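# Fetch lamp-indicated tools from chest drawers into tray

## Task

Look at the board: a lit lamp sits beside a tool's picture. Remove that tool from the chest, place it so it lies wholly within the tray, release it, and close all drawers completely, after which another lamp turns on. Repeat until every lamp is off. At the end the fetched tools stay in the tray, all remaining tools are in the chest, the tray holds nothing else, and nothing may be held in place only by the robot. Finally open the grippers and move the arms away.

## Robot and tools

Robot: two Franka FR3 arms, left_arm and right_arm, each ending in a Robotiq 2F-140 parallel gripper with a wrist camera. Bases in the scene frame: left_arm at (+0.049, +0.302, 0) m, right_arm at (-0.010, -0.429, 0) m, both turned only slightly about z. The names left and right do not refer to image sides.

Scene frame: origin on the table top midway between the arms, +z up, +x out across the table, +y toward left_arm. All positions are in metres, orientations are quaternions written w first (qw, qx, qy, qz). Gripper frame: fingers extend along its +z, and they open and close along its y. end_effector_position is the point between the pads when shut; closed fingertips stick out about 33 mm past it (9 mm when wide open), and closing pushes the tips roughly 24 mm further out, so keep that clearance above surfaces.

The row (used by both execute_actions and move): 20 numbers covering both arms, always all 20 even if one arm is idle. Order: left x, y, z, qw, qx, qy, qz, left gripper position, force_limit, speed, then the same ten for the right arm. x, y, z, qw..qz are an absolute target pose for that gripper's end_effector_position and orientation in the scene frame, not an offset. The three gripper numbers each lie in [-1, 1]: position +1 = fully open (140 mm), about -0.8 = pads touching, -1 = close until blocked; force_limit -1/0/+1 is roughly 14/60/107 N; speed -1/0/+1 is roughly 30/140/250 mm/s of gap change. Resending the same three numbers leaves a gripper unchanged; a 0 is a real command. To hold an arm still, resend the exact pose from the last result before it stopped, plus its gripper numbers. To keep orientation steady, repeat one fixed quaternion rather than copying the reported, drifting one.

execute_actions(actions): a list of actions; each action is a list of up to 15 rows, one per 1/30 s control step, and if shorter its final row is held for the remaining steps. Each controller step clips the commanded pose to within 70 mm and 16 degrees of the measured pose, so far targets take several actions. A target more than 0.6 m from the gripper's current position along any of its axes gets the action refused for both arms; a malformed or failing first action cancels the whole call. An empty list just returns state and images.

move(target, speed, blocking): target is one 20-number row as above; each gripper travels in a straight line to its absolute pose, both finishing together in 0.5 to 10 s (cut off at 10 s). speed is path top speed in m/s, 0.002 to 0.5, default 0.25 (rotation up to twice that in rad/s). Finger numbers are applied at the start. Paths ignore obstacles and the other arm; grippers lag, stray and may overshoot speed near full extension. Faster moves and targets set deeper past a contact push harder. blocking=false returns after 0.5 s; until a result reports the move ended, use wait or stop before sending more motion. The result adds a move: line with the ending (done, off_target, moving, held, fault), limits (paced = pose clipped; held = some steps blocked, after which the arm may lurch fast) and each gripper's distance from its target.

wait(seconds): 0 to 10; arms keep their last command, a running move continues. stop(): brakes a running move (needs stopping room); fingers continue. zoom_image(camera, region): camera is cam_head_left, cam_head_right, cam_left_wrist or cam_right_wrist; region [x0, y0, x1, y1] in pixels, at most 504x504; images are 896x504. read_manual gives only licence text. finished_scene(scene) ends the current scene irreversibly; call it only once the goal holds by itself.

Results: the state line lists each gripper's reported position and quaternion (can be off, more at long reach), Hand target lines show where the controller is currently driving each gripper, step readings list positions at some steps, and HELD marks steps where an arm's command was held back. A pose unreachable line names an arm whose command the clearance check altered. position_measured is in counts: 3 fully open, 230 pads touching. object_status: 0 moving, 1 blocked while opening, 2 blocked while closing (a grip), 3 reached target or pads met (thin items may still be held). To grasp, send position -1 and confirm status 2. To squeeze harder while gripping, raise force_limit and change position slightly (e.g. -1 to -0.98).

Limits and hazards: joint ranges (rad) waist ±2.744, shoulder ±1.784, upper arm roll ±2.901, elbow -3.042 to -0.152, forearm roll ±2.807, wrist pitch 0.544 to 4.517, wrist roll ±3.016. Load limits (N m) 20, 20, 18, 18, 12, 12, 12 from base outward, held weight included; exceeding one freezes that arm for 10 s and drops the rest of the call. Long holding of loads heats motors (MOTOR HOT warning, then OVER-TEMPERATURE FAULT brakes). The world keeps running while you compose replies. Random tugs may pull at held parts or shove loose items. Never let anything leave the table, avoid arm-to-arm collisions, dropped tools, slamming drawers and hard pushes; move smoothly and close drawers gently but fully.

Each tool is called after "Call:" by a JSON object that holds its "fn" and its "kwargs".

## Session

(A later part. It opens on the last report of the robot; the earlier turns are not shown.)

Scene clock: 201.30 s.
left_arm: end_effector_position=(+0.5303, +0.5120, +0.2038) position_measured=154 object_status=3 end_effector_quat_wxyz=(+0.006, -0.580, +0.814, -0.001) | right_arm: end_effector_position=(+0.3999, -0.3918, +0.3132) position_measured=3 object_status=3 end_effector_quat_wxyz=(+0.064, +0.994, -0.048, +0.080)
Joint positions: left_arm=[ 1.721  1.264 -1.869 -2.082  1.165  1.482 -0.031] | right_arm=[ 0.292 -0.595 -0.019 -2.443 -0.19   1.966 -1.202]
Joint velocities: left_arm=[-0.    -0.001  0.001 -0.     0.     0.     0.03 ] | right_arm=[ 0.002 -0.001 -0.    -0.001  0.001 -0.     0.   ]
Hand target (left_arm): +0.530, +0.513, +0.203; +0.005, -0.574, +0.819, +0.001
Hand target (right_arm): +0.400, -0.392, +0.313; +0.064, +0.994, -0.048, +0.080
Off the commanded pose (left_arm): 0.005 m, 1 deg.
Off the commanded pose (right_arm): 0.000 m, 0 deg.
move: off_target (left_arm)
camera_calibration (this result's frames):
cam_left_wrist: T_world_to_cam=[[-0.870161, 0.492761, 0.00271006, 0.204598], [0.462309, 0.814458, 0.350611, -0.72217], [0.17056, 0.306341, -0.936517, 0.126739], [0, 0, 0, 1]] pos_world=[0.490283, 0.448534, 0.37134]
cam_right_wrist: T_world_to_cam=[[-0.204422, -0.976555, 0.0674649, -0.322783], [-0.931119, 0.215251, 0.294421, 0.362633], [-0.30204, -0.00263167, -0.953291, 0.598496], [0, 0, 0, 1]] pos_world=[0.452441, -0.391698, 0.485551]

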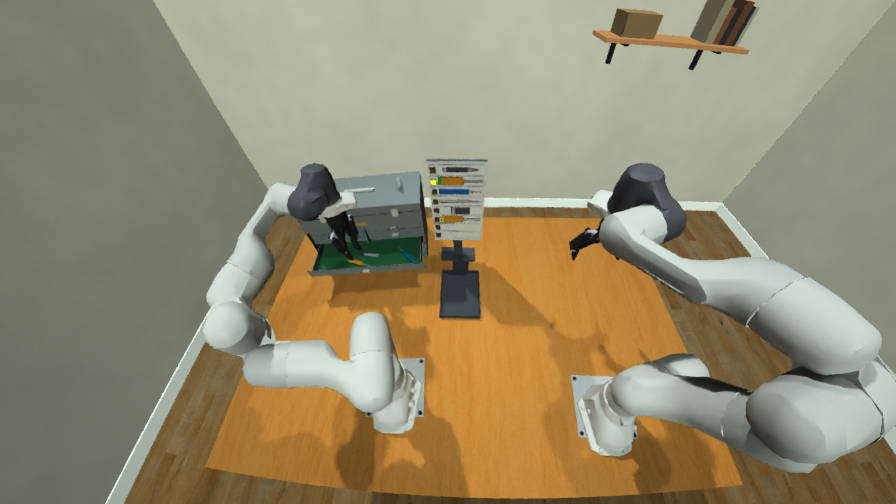

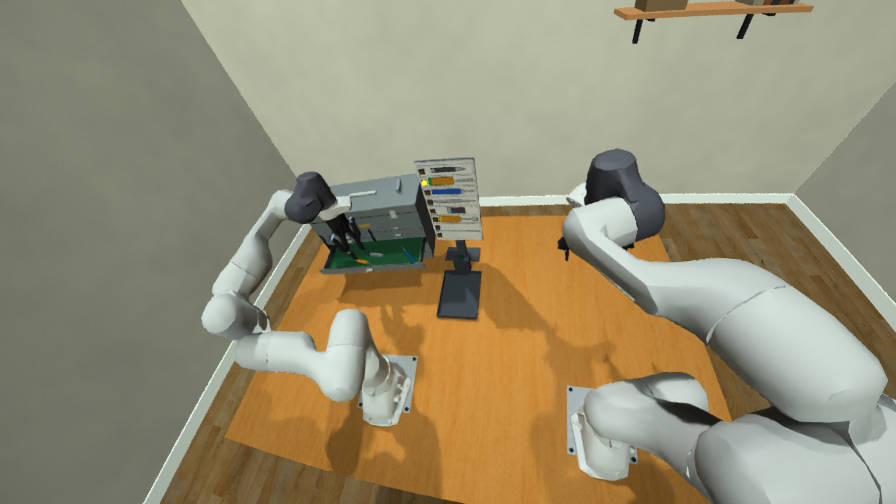

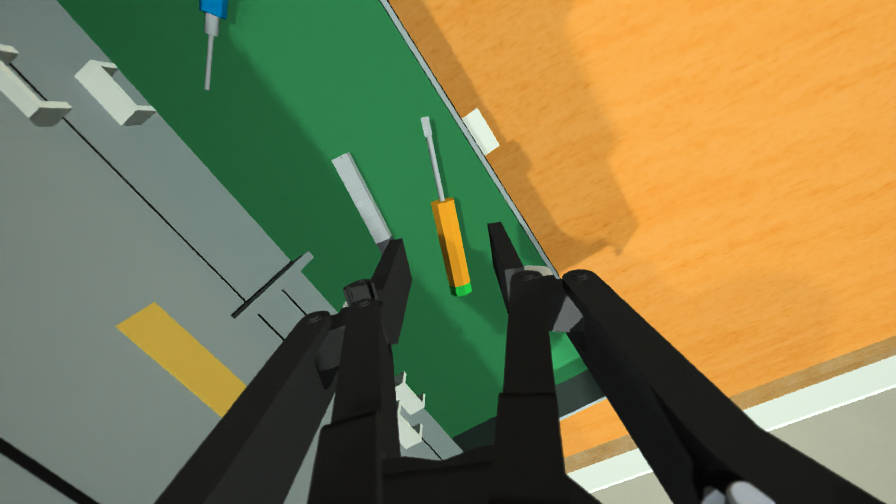

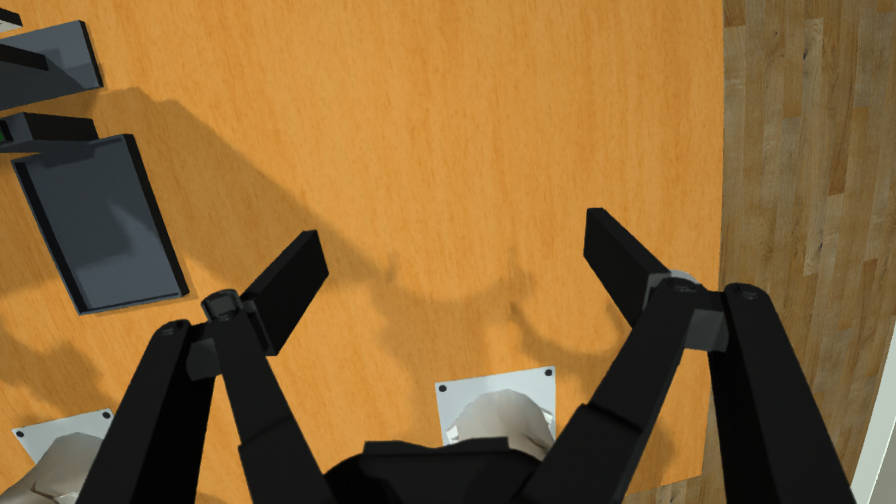

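Call:
{"fn": "move", "kwargs": {"target": [0.528,0.523,0.134,0,0.574,-0.819,0,-0.2,0,0,0.40,-0.392,0.313,0.064,0.994,-0.048,0.080,1,0,0], "speed": 0.08}}

Call:
{"fn": "move", "kwargs": {"target": [0.528,0.523,0.134,0,0.574,-0.819,0,-1,0,0,0.40,-0.392,0.313,0.064,0.994,-0.048,0.080,1,0,0]}}

Call:
{"fn": "move", "kwargs": {"target": [0.51,0.50,0.24,0,0.574,-0.819,0,-1,0,0,0.40,-0.392,0.313,0.064,0.994,-0.048,0.080,1,0,0], "speed": 0.12}}

Scene clock: 202.73 s.
left_arm: end_effector_position=(+0.5271, +0.5226, +0.1353) position_measured=154 object_status=3 end_effector_quat_wxyz=(-0.002, -0.576, +0.817, +0.000) | right_arm: end_effector_position=(+0.3999, -0.3918, +0.3132) position_measured=3 object_status=3 end_effector_quat_wxyz=(+0.064, +0.994, -0.048, +0.080)
Joint positions: left_arm=[ 1.736  1.331 -1.751 -2.136  1.27   1.548 -0.02 ] | right_arm=[ 0.292 -0.595 -0.019 -2.443 -0.19   1.966 -1.202]
Joint velocities: left_arm=[ 0.002  0.003  0.    -0.     0.011  0.007  0.003] | right_arm=[-0.     0.    -0.     0.001  0.001  0.001  0.001]
Hand target (left_arm): +0.528, +0.524, +0.134; -0.000, -0.574, +0.819, -0.000
Hand target (right_arm): +0.400, -0.392, +0.313; +0.064, +0.994, -0.048, +0.080
Off the commanded pose (left_arm): 0.002 m, 0 deg.
Off the commanded pose (right_arm): 0.000 m, 0 deg.
move: done
camera_calibration (this result's frames):
cam_left_wrist: T_world_to_cam=[[-0.865273, 0.501163, 0.0117303, 0.188562], [0.475031, 0.812231, 0.338565, -0.709132], [0.160149, 0.298524, -0.94087, 0.0700511], [0, 0, 0, 1]] pos_world=[0.488798, 0.460566, 0.303784]
cam_right_wrist: T_world_to_cam=[[-0.204422, -0.976555, 0.0674648, -0.322783], [-0.931119, 0.215251, 0.294421, 0.362633], [-0.30204, -0.0026317, -0.953292, 0.598496], [0, 0, 0, 1]] pos_world=[0.452441, -0.391698, 0.485551]

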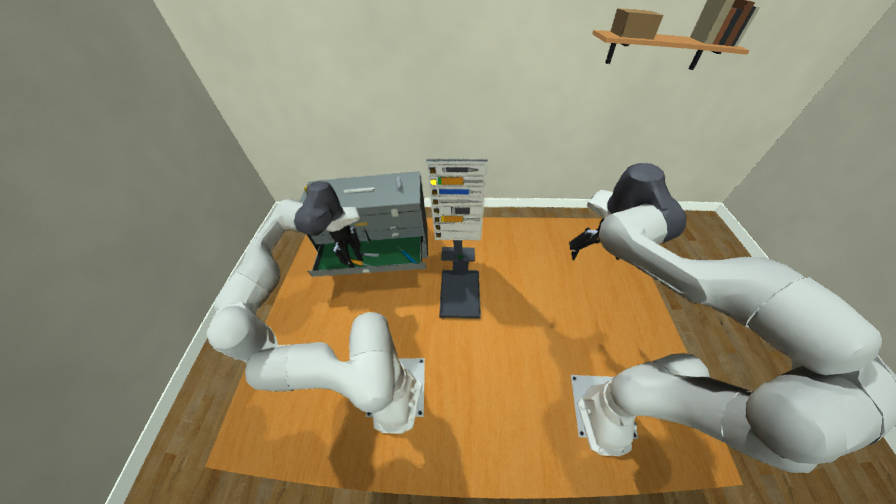

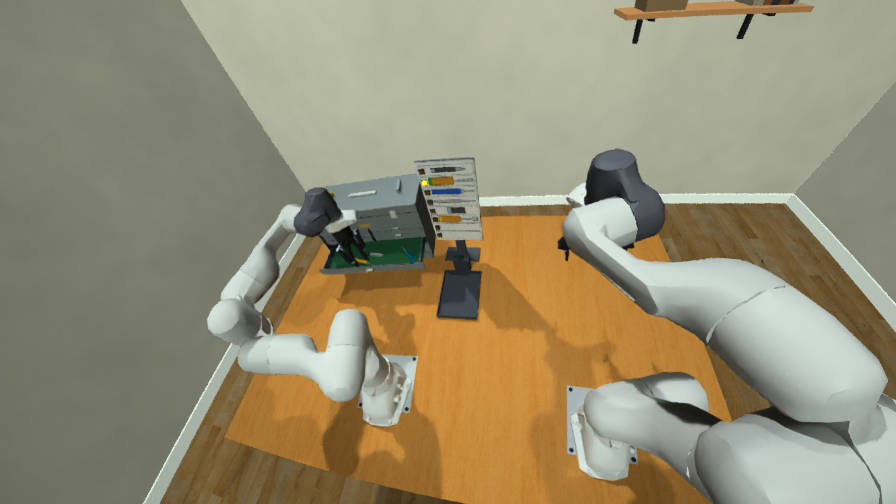

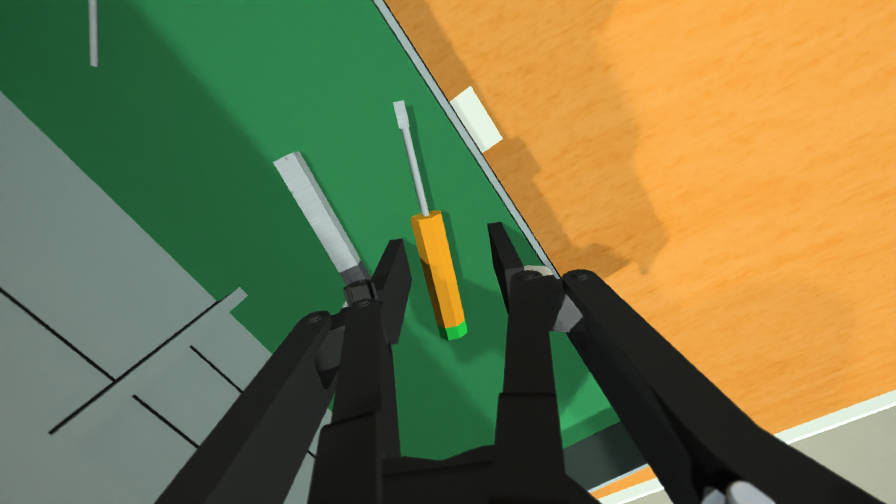

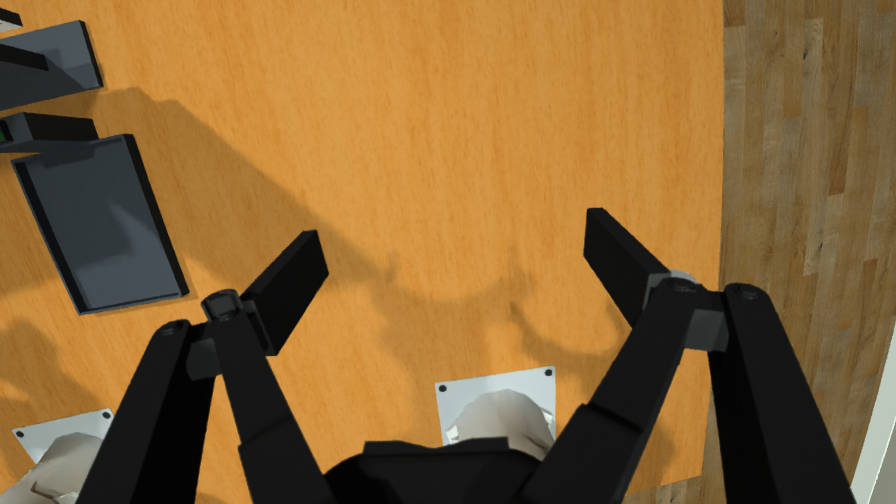

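Scene clock: 203.43 s.
left_arm: end_effector_position=(+0.5275, +0.5225, +0.1353) position_measured=211 object_status=2 end_effector_quat_wxyz=(-0.001, -0.576, +0.817, +0.000) | right_arm: end_effector_position=(+0.3999, -0.3918, +0.3132) position_measured=3 object_status=3 end_effector_quat_wxyz=(+0.064, +0.994, -0.048, +0.080)
Joint positions: left_arm=[ 1.736  1.331 -1.751 -2.136  1.271  1.549 -0.02 ] | right_arm=[ 0.292 -0.595 -0.019 -2.443 -0.19   1.966 -1.202]
Joint velocities: left_arm=[-0.     0.001  0.001 -0.     0.002  0.001 -0.001] | right_arm=[ 0.     0.     0.     0.001 -0.001  0.001  0.001]
Hand target (left_arm): +0.528, +0.523, +0.134; -0.000, -0.574, +0.819, -0.000
Hand target (right_arm): +0.400, -0.392, +0.313; +0.064, +0.994, -0.048, +0.080
Off the commanded pose (left_arm): 0.001 m, 0 deg.
Off the commanded pose (right_arm): 0.000 m, 0 deg.
move: done
camera_calibration (this result's frames):
cam_left_wrist: T_world_to_cam=[[-0.865065, 0.50155, 0.0104917, 0.188884], [0.474862, 0.811931, 0.339521, -0.709152], [0.161768, 0.29869, -0.94054, 0.0690907], [0, 0, 0, 1]] pos_world=[0.488969, 0.460411, 0.303773]
cam_right_wrist: T_world_to_cam=[[-0.204422, -0.976555, 0.0674648, -0.322783], [-0.931119, 0.215251, 0.294421, 0.362633], [-0.30204, -0.00263173, -0.953292, 0.598496], [0, 0, 0, 1]] pos_world=[0.452441, -0.391698, 0.485551]

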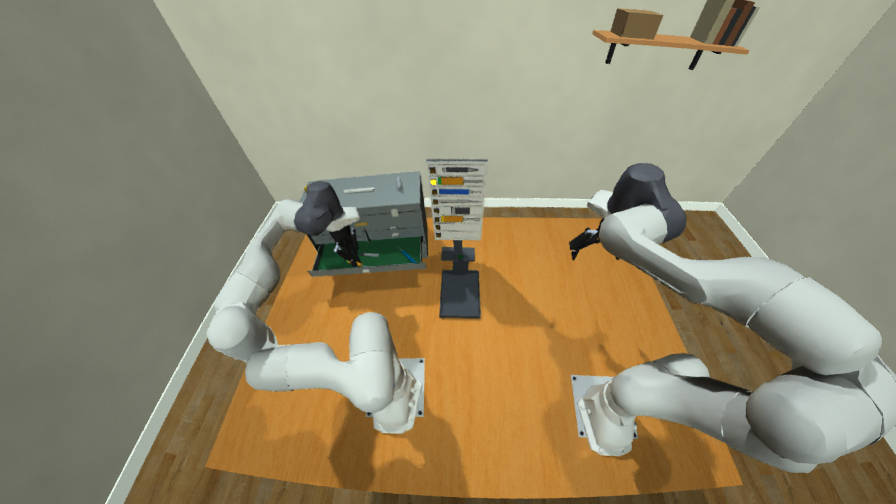

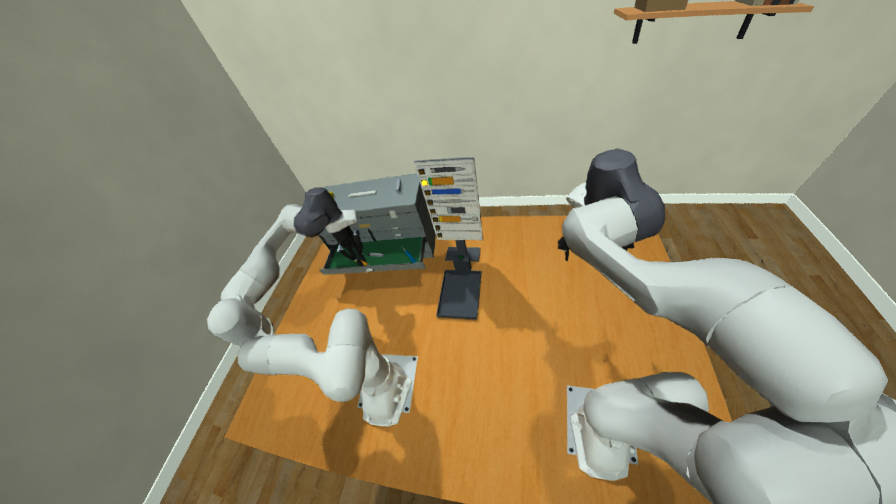

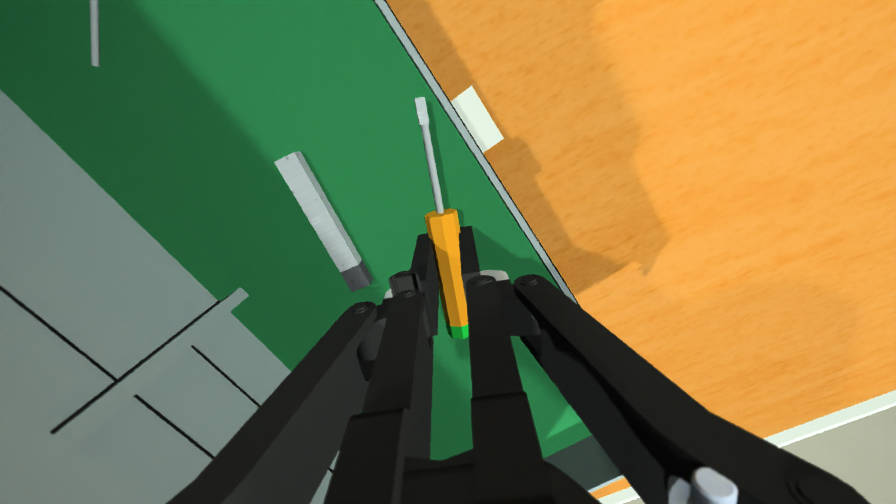

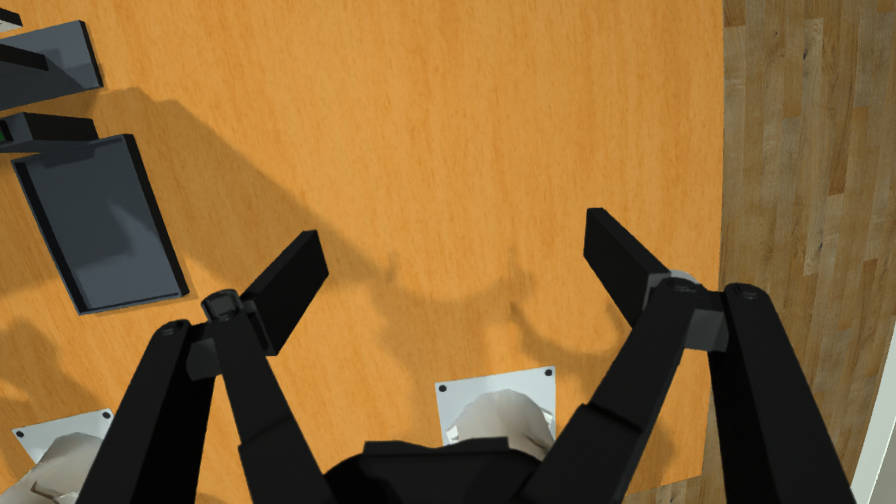

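Scene clock: 204.83 s.
left_arm: end_effector_position=(+0.5118, +0.4987, +0.2383) position_measured=211 object_status=2 end_effector_quat_wxyz=(+0.002, -0.571, +0.821, -0.000) | right_arm: end_effector_position=(+0.3999, -0.3918, +0.3132) position_measured=3 object_status=3 end_effector_quat_wxyz=(+0.064, +0.994, -0.048, +0.080)
Joint positions: left_arm=[ 1.75   1.244 -1.952 -2.093  1.096  1.428 -0.024] | right_arm=[ 0.292 -0.595 -0.019 -2.443 -0.19   1.966 -1.202]
Joint velocities: left_arm=[ 0.     0.001 -0.001 -0.    -0.004 -0.008 -0.   ] | right_arm=[-0.001  0.    -0.001  0.    -0.     0.     0.001]
Hand target (left_arm): +0.510, +0.499, +0.239; -0.000, -0.574, +0.819, +0.000
Hand target (right_arm): +0.400, -0.392, +0.313; +0.064, +0.994, -0.048, +0.080
Off the commanded pose (left_arm): 0.003 m, 0 deg.
Off the commanded pose (right_arm): 0.000 m, 0 deg.
move: done
camera_calibration (this result's frames):
cam_left_wrist: T_world_to_cam=[[-0.858378, 0.512964, 0.00746349, 0.177696], [0.483756, 0.804487, 0.344646, -0.719426], [0.170787, 0.299447, -0.938703, 0.170133], [0, 0, 0, 1]] pos_world=[0.4715, 0.436671, 0.406325]
cam_right_wrist: T_world_to_cam=[[-0.204422, -0.976555, 0.0674649, -0.322783], [-0.931119, 0.215251, 0.294421, 0.362633], [-0.30204, -0.00263179, -0.953292, 0.598496], [0, 0, 0, 1]] pos_world=[0.452441, -0.391697, 0.485551]

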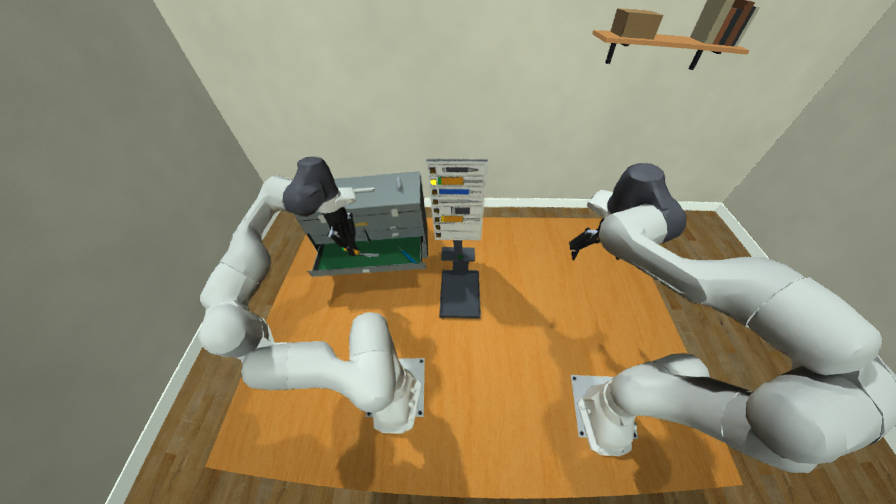

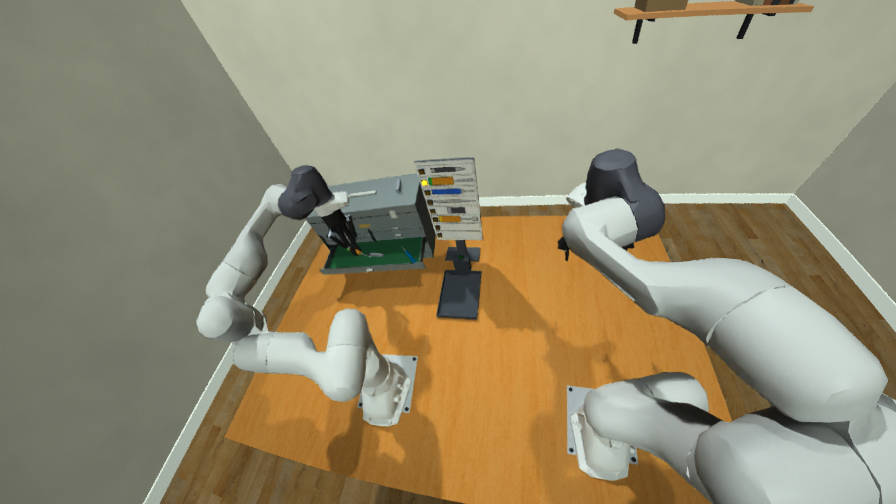

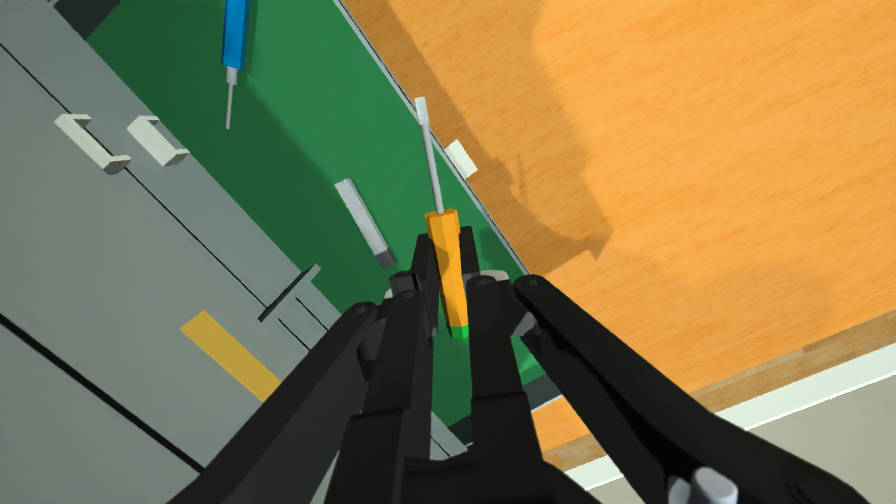

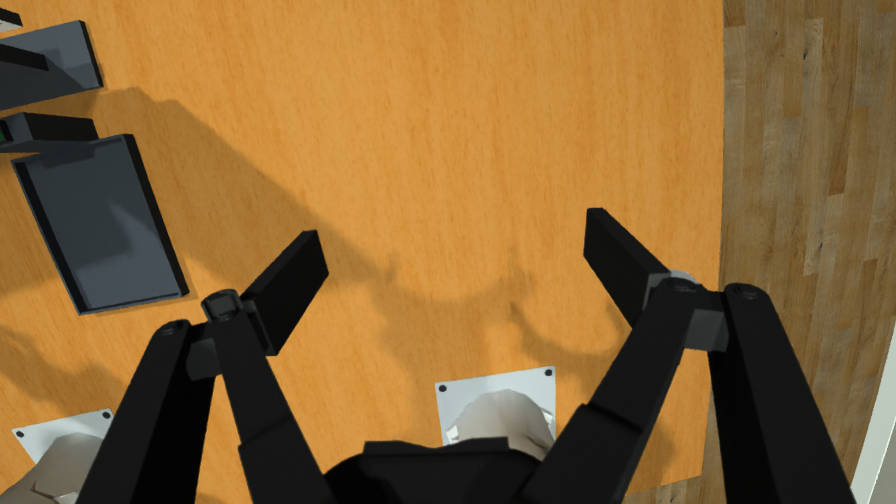

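Call:
{"fn": "move", "kwargs": {"target": [0.465,0.115,0.16,0,0.01,-1,0,-1,0,0,0.40,-0.392,0.313,0.064,0.994,-0.048,0.080,1,0,0], "speed": 0.3}}

Call:
{"fn": "move", "kwargs": {"target": [0.465,0.115,0.047,0,0.01,-1,0,-1,0,0,0.40,-0.392,0.313,0.064,0.994,-0.048,0.080,1,0,0], "speed": 0.1}}

Scene clock: 207.67 s.
left_arm: end_effector_position=(+0.4550, +0.1147, +0.1598) position_measured=211 object_status=2 end_effector_quat_wxyz=(-0.001, -0.018, +1.000, -0.004) | right_arm: end_effector_position=(+0.3999, -0.3918, +0.3132) position_measured=3 object_status=3 end_effector_quat_wxyz=(+0.064, +0.994, -0.048, +0.080)
Joint positions: left_arm=[ 1.081  1.346 -1.885 -2.375  1.186  1.53   0.259] | right_arm=[ 0.292 -0.595 -0.019 -2.443 -0.19   1.966 -1.202]
Joint velocities: left_arm=[-0.001  0.002  0.002 -0.     0.005  0.     0.034] | right_arm=[-0.001  0.001  0.     0.001 -0.001  0.     0.001]
Hand target (left_arm): +0.457, +0.114, +0.159; +0.000, -0.010, +1.000, -0.005
Hand target (right_arm): +0.400, -0.392, +0.313; +0.064, +0.994, -0.048, +0.080
Off the commanded pose (left_arm): 0.010 m, 1 deg.
Off the commanded pose (right_arm): 0.000 m, 0 deg.
move: off_target (left_arm)
camera_calibration (this result's frames):
cam_left_wrist: T_world_to_cam=[[0.147048, 0.989129, 0.000258018, -0.184393], [0.929483, -0.13827, 0.34197, -0.450181], [0.338288, -0.0500463, -0.939711, 0.185156], [0, 0, 0, 1]] pos_world=[0.382914, 0.129408, 0.327989]
cam_right_wrist: T_world_to_cam=[[-0.204422, -0.976555, 0.0674648, -0.322783], [-0.931119, 0.215251, 0.294421, 0.362633], [-0.30204, -0.0026317, -0.953292, 0.598496], [0, 0, 0, 1]] pos_world=[0.452441, -0.391698, 0.485551]

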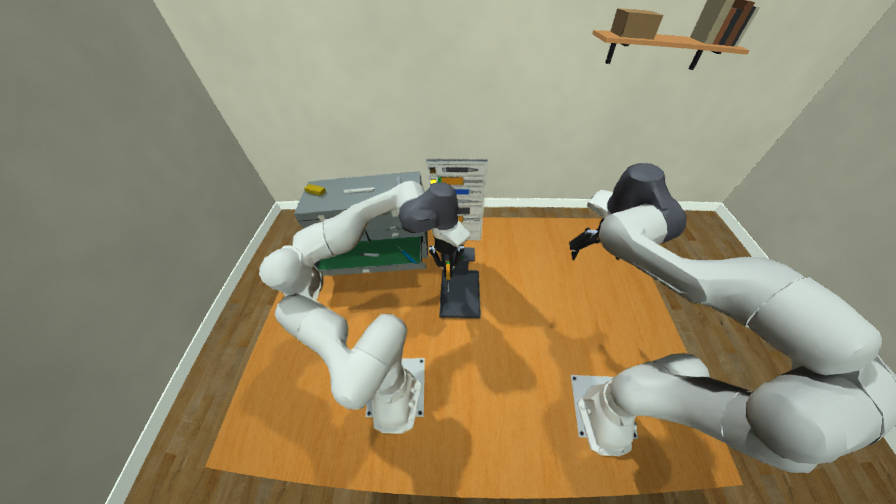

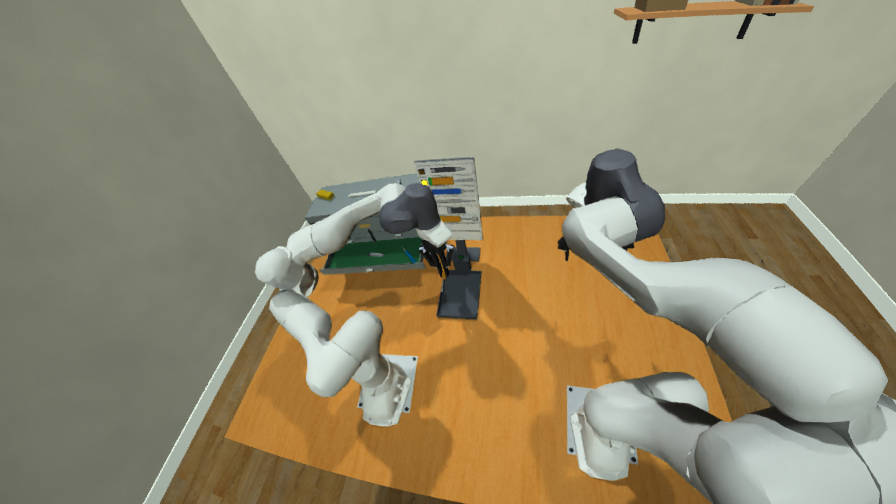

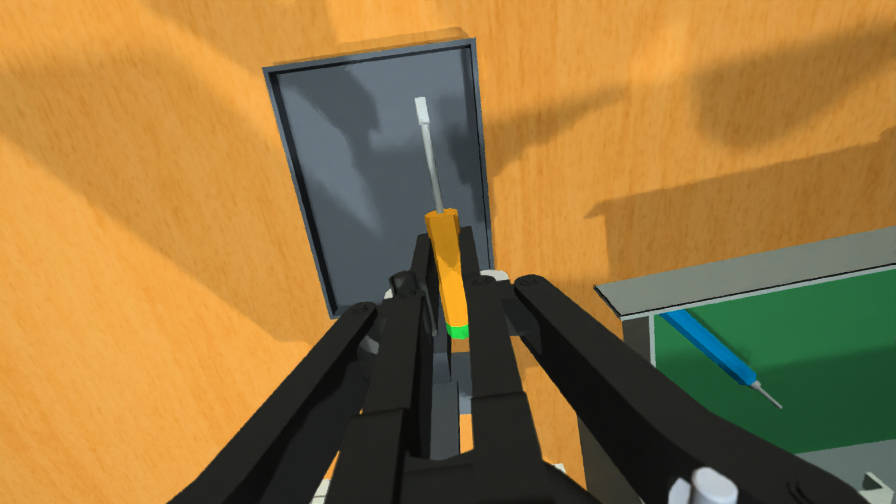

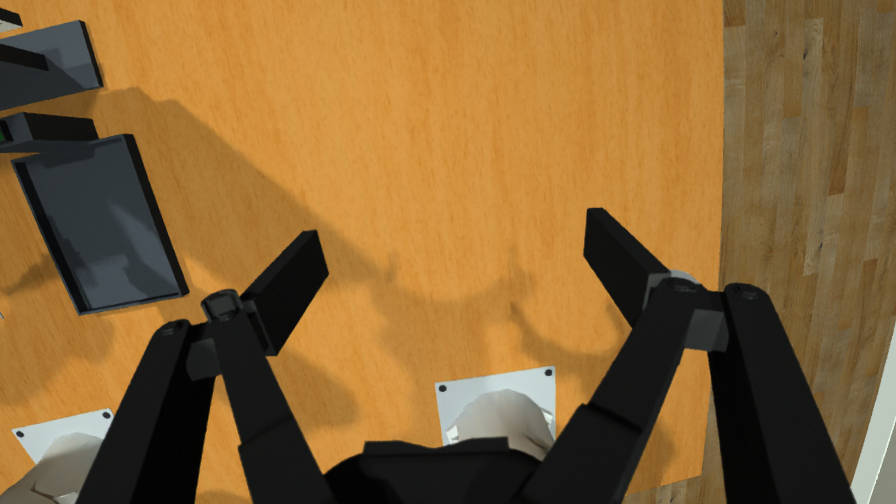

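Scene clock: 209.27 s.
left_arm: end_effector_position=(+0.4646, +0.1180, +0.0482) position_measured=211 object_status=2 end_effector_quat_wxyz=(-0.002, -0.011, +1.000, +0.001) | right_arm: end_effector_position=(+0.3999, -0.3918, +0.3132) position_measured=3 object_status=3 end_effector_quat_wxyz=(+0.064, +0.994, -0.048, +0.080)
Joint positions: left_arm=[ 1.064  1.405 -1.623 -2.42   1.419  1.658  0.259] | right_arm=[ 0.292 -0.595 -0.019 -2.443 -0.19   1.966 -1.202]
Joint velocities: left_arm=[-0.002 -0.002  0.003  0.001  0.007  0.01  -0.001] | right_arm=[-0.     0.     0.001  0.    -0.     0.    -0.001]
Hand target (left_arm): +0.465, +0.116, +0.048; -0.000, -0.010, +1.000, -0.001
Hand target (right_arm): +0.400, -0.392, +0.313; +0.064, +0.994, -0.048, +0.080
Off the commanded pose (left_arm): 0.003 m, 0 deg.
Off the commanded pose (right_arm): 0.000 m, 0 deg.
move: done
camera_calibration (this result's frames):
cam_left_wrist: T_world_to_cam=[[0.160876, 0.986914, 0.0109488, -0.195755], [0.928247, -0.155064, 0.338101, -0.41779], [0.335374, -0.0442291, -0.941046, 0.0779669], [0, 0, 0, 1]] pos_world=[0.393157, 0.131858, 0.216769]
cam_right_wrist: T_world_to_cam=[[-0.204422, -0.976555, 0.0674648, -0.322783], [-0.931119, 0.215251, 0.294421, 0.362633], [-0.30204, -0.00263172, -0.953292, 0.598496], [0, 0, 0, 1]] pos_world=[0.452441, -0.391698, 0.485551]

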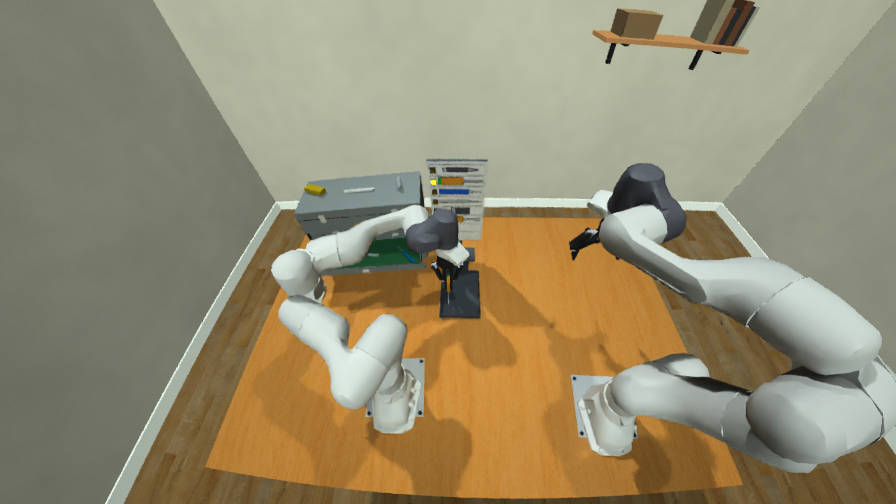

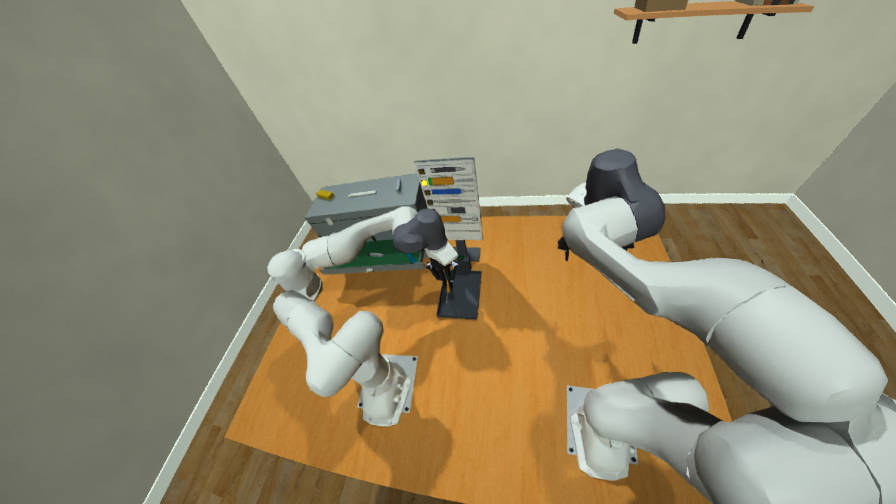

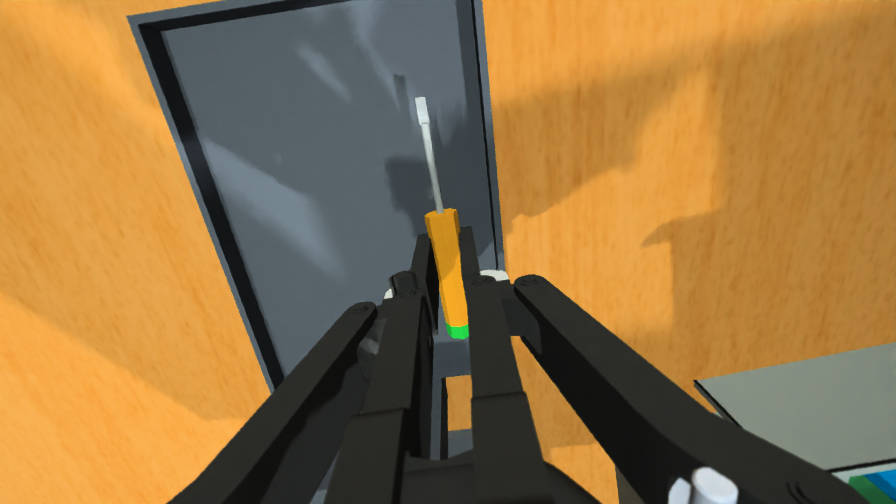

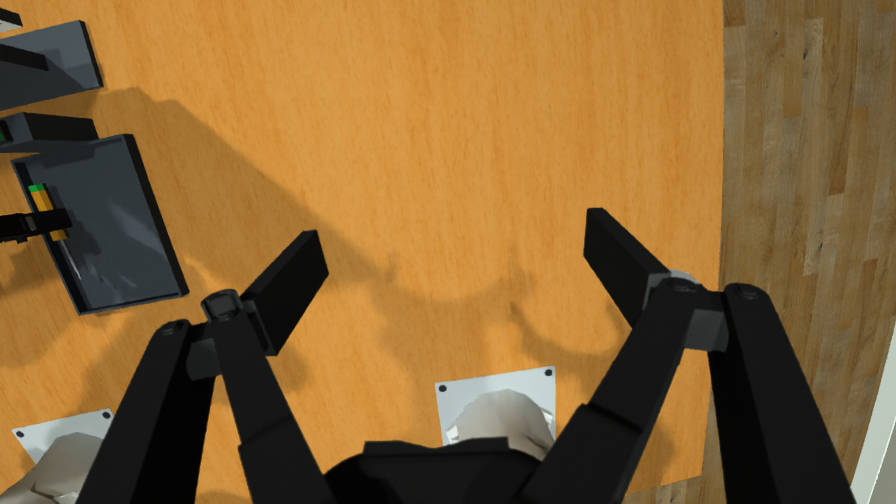

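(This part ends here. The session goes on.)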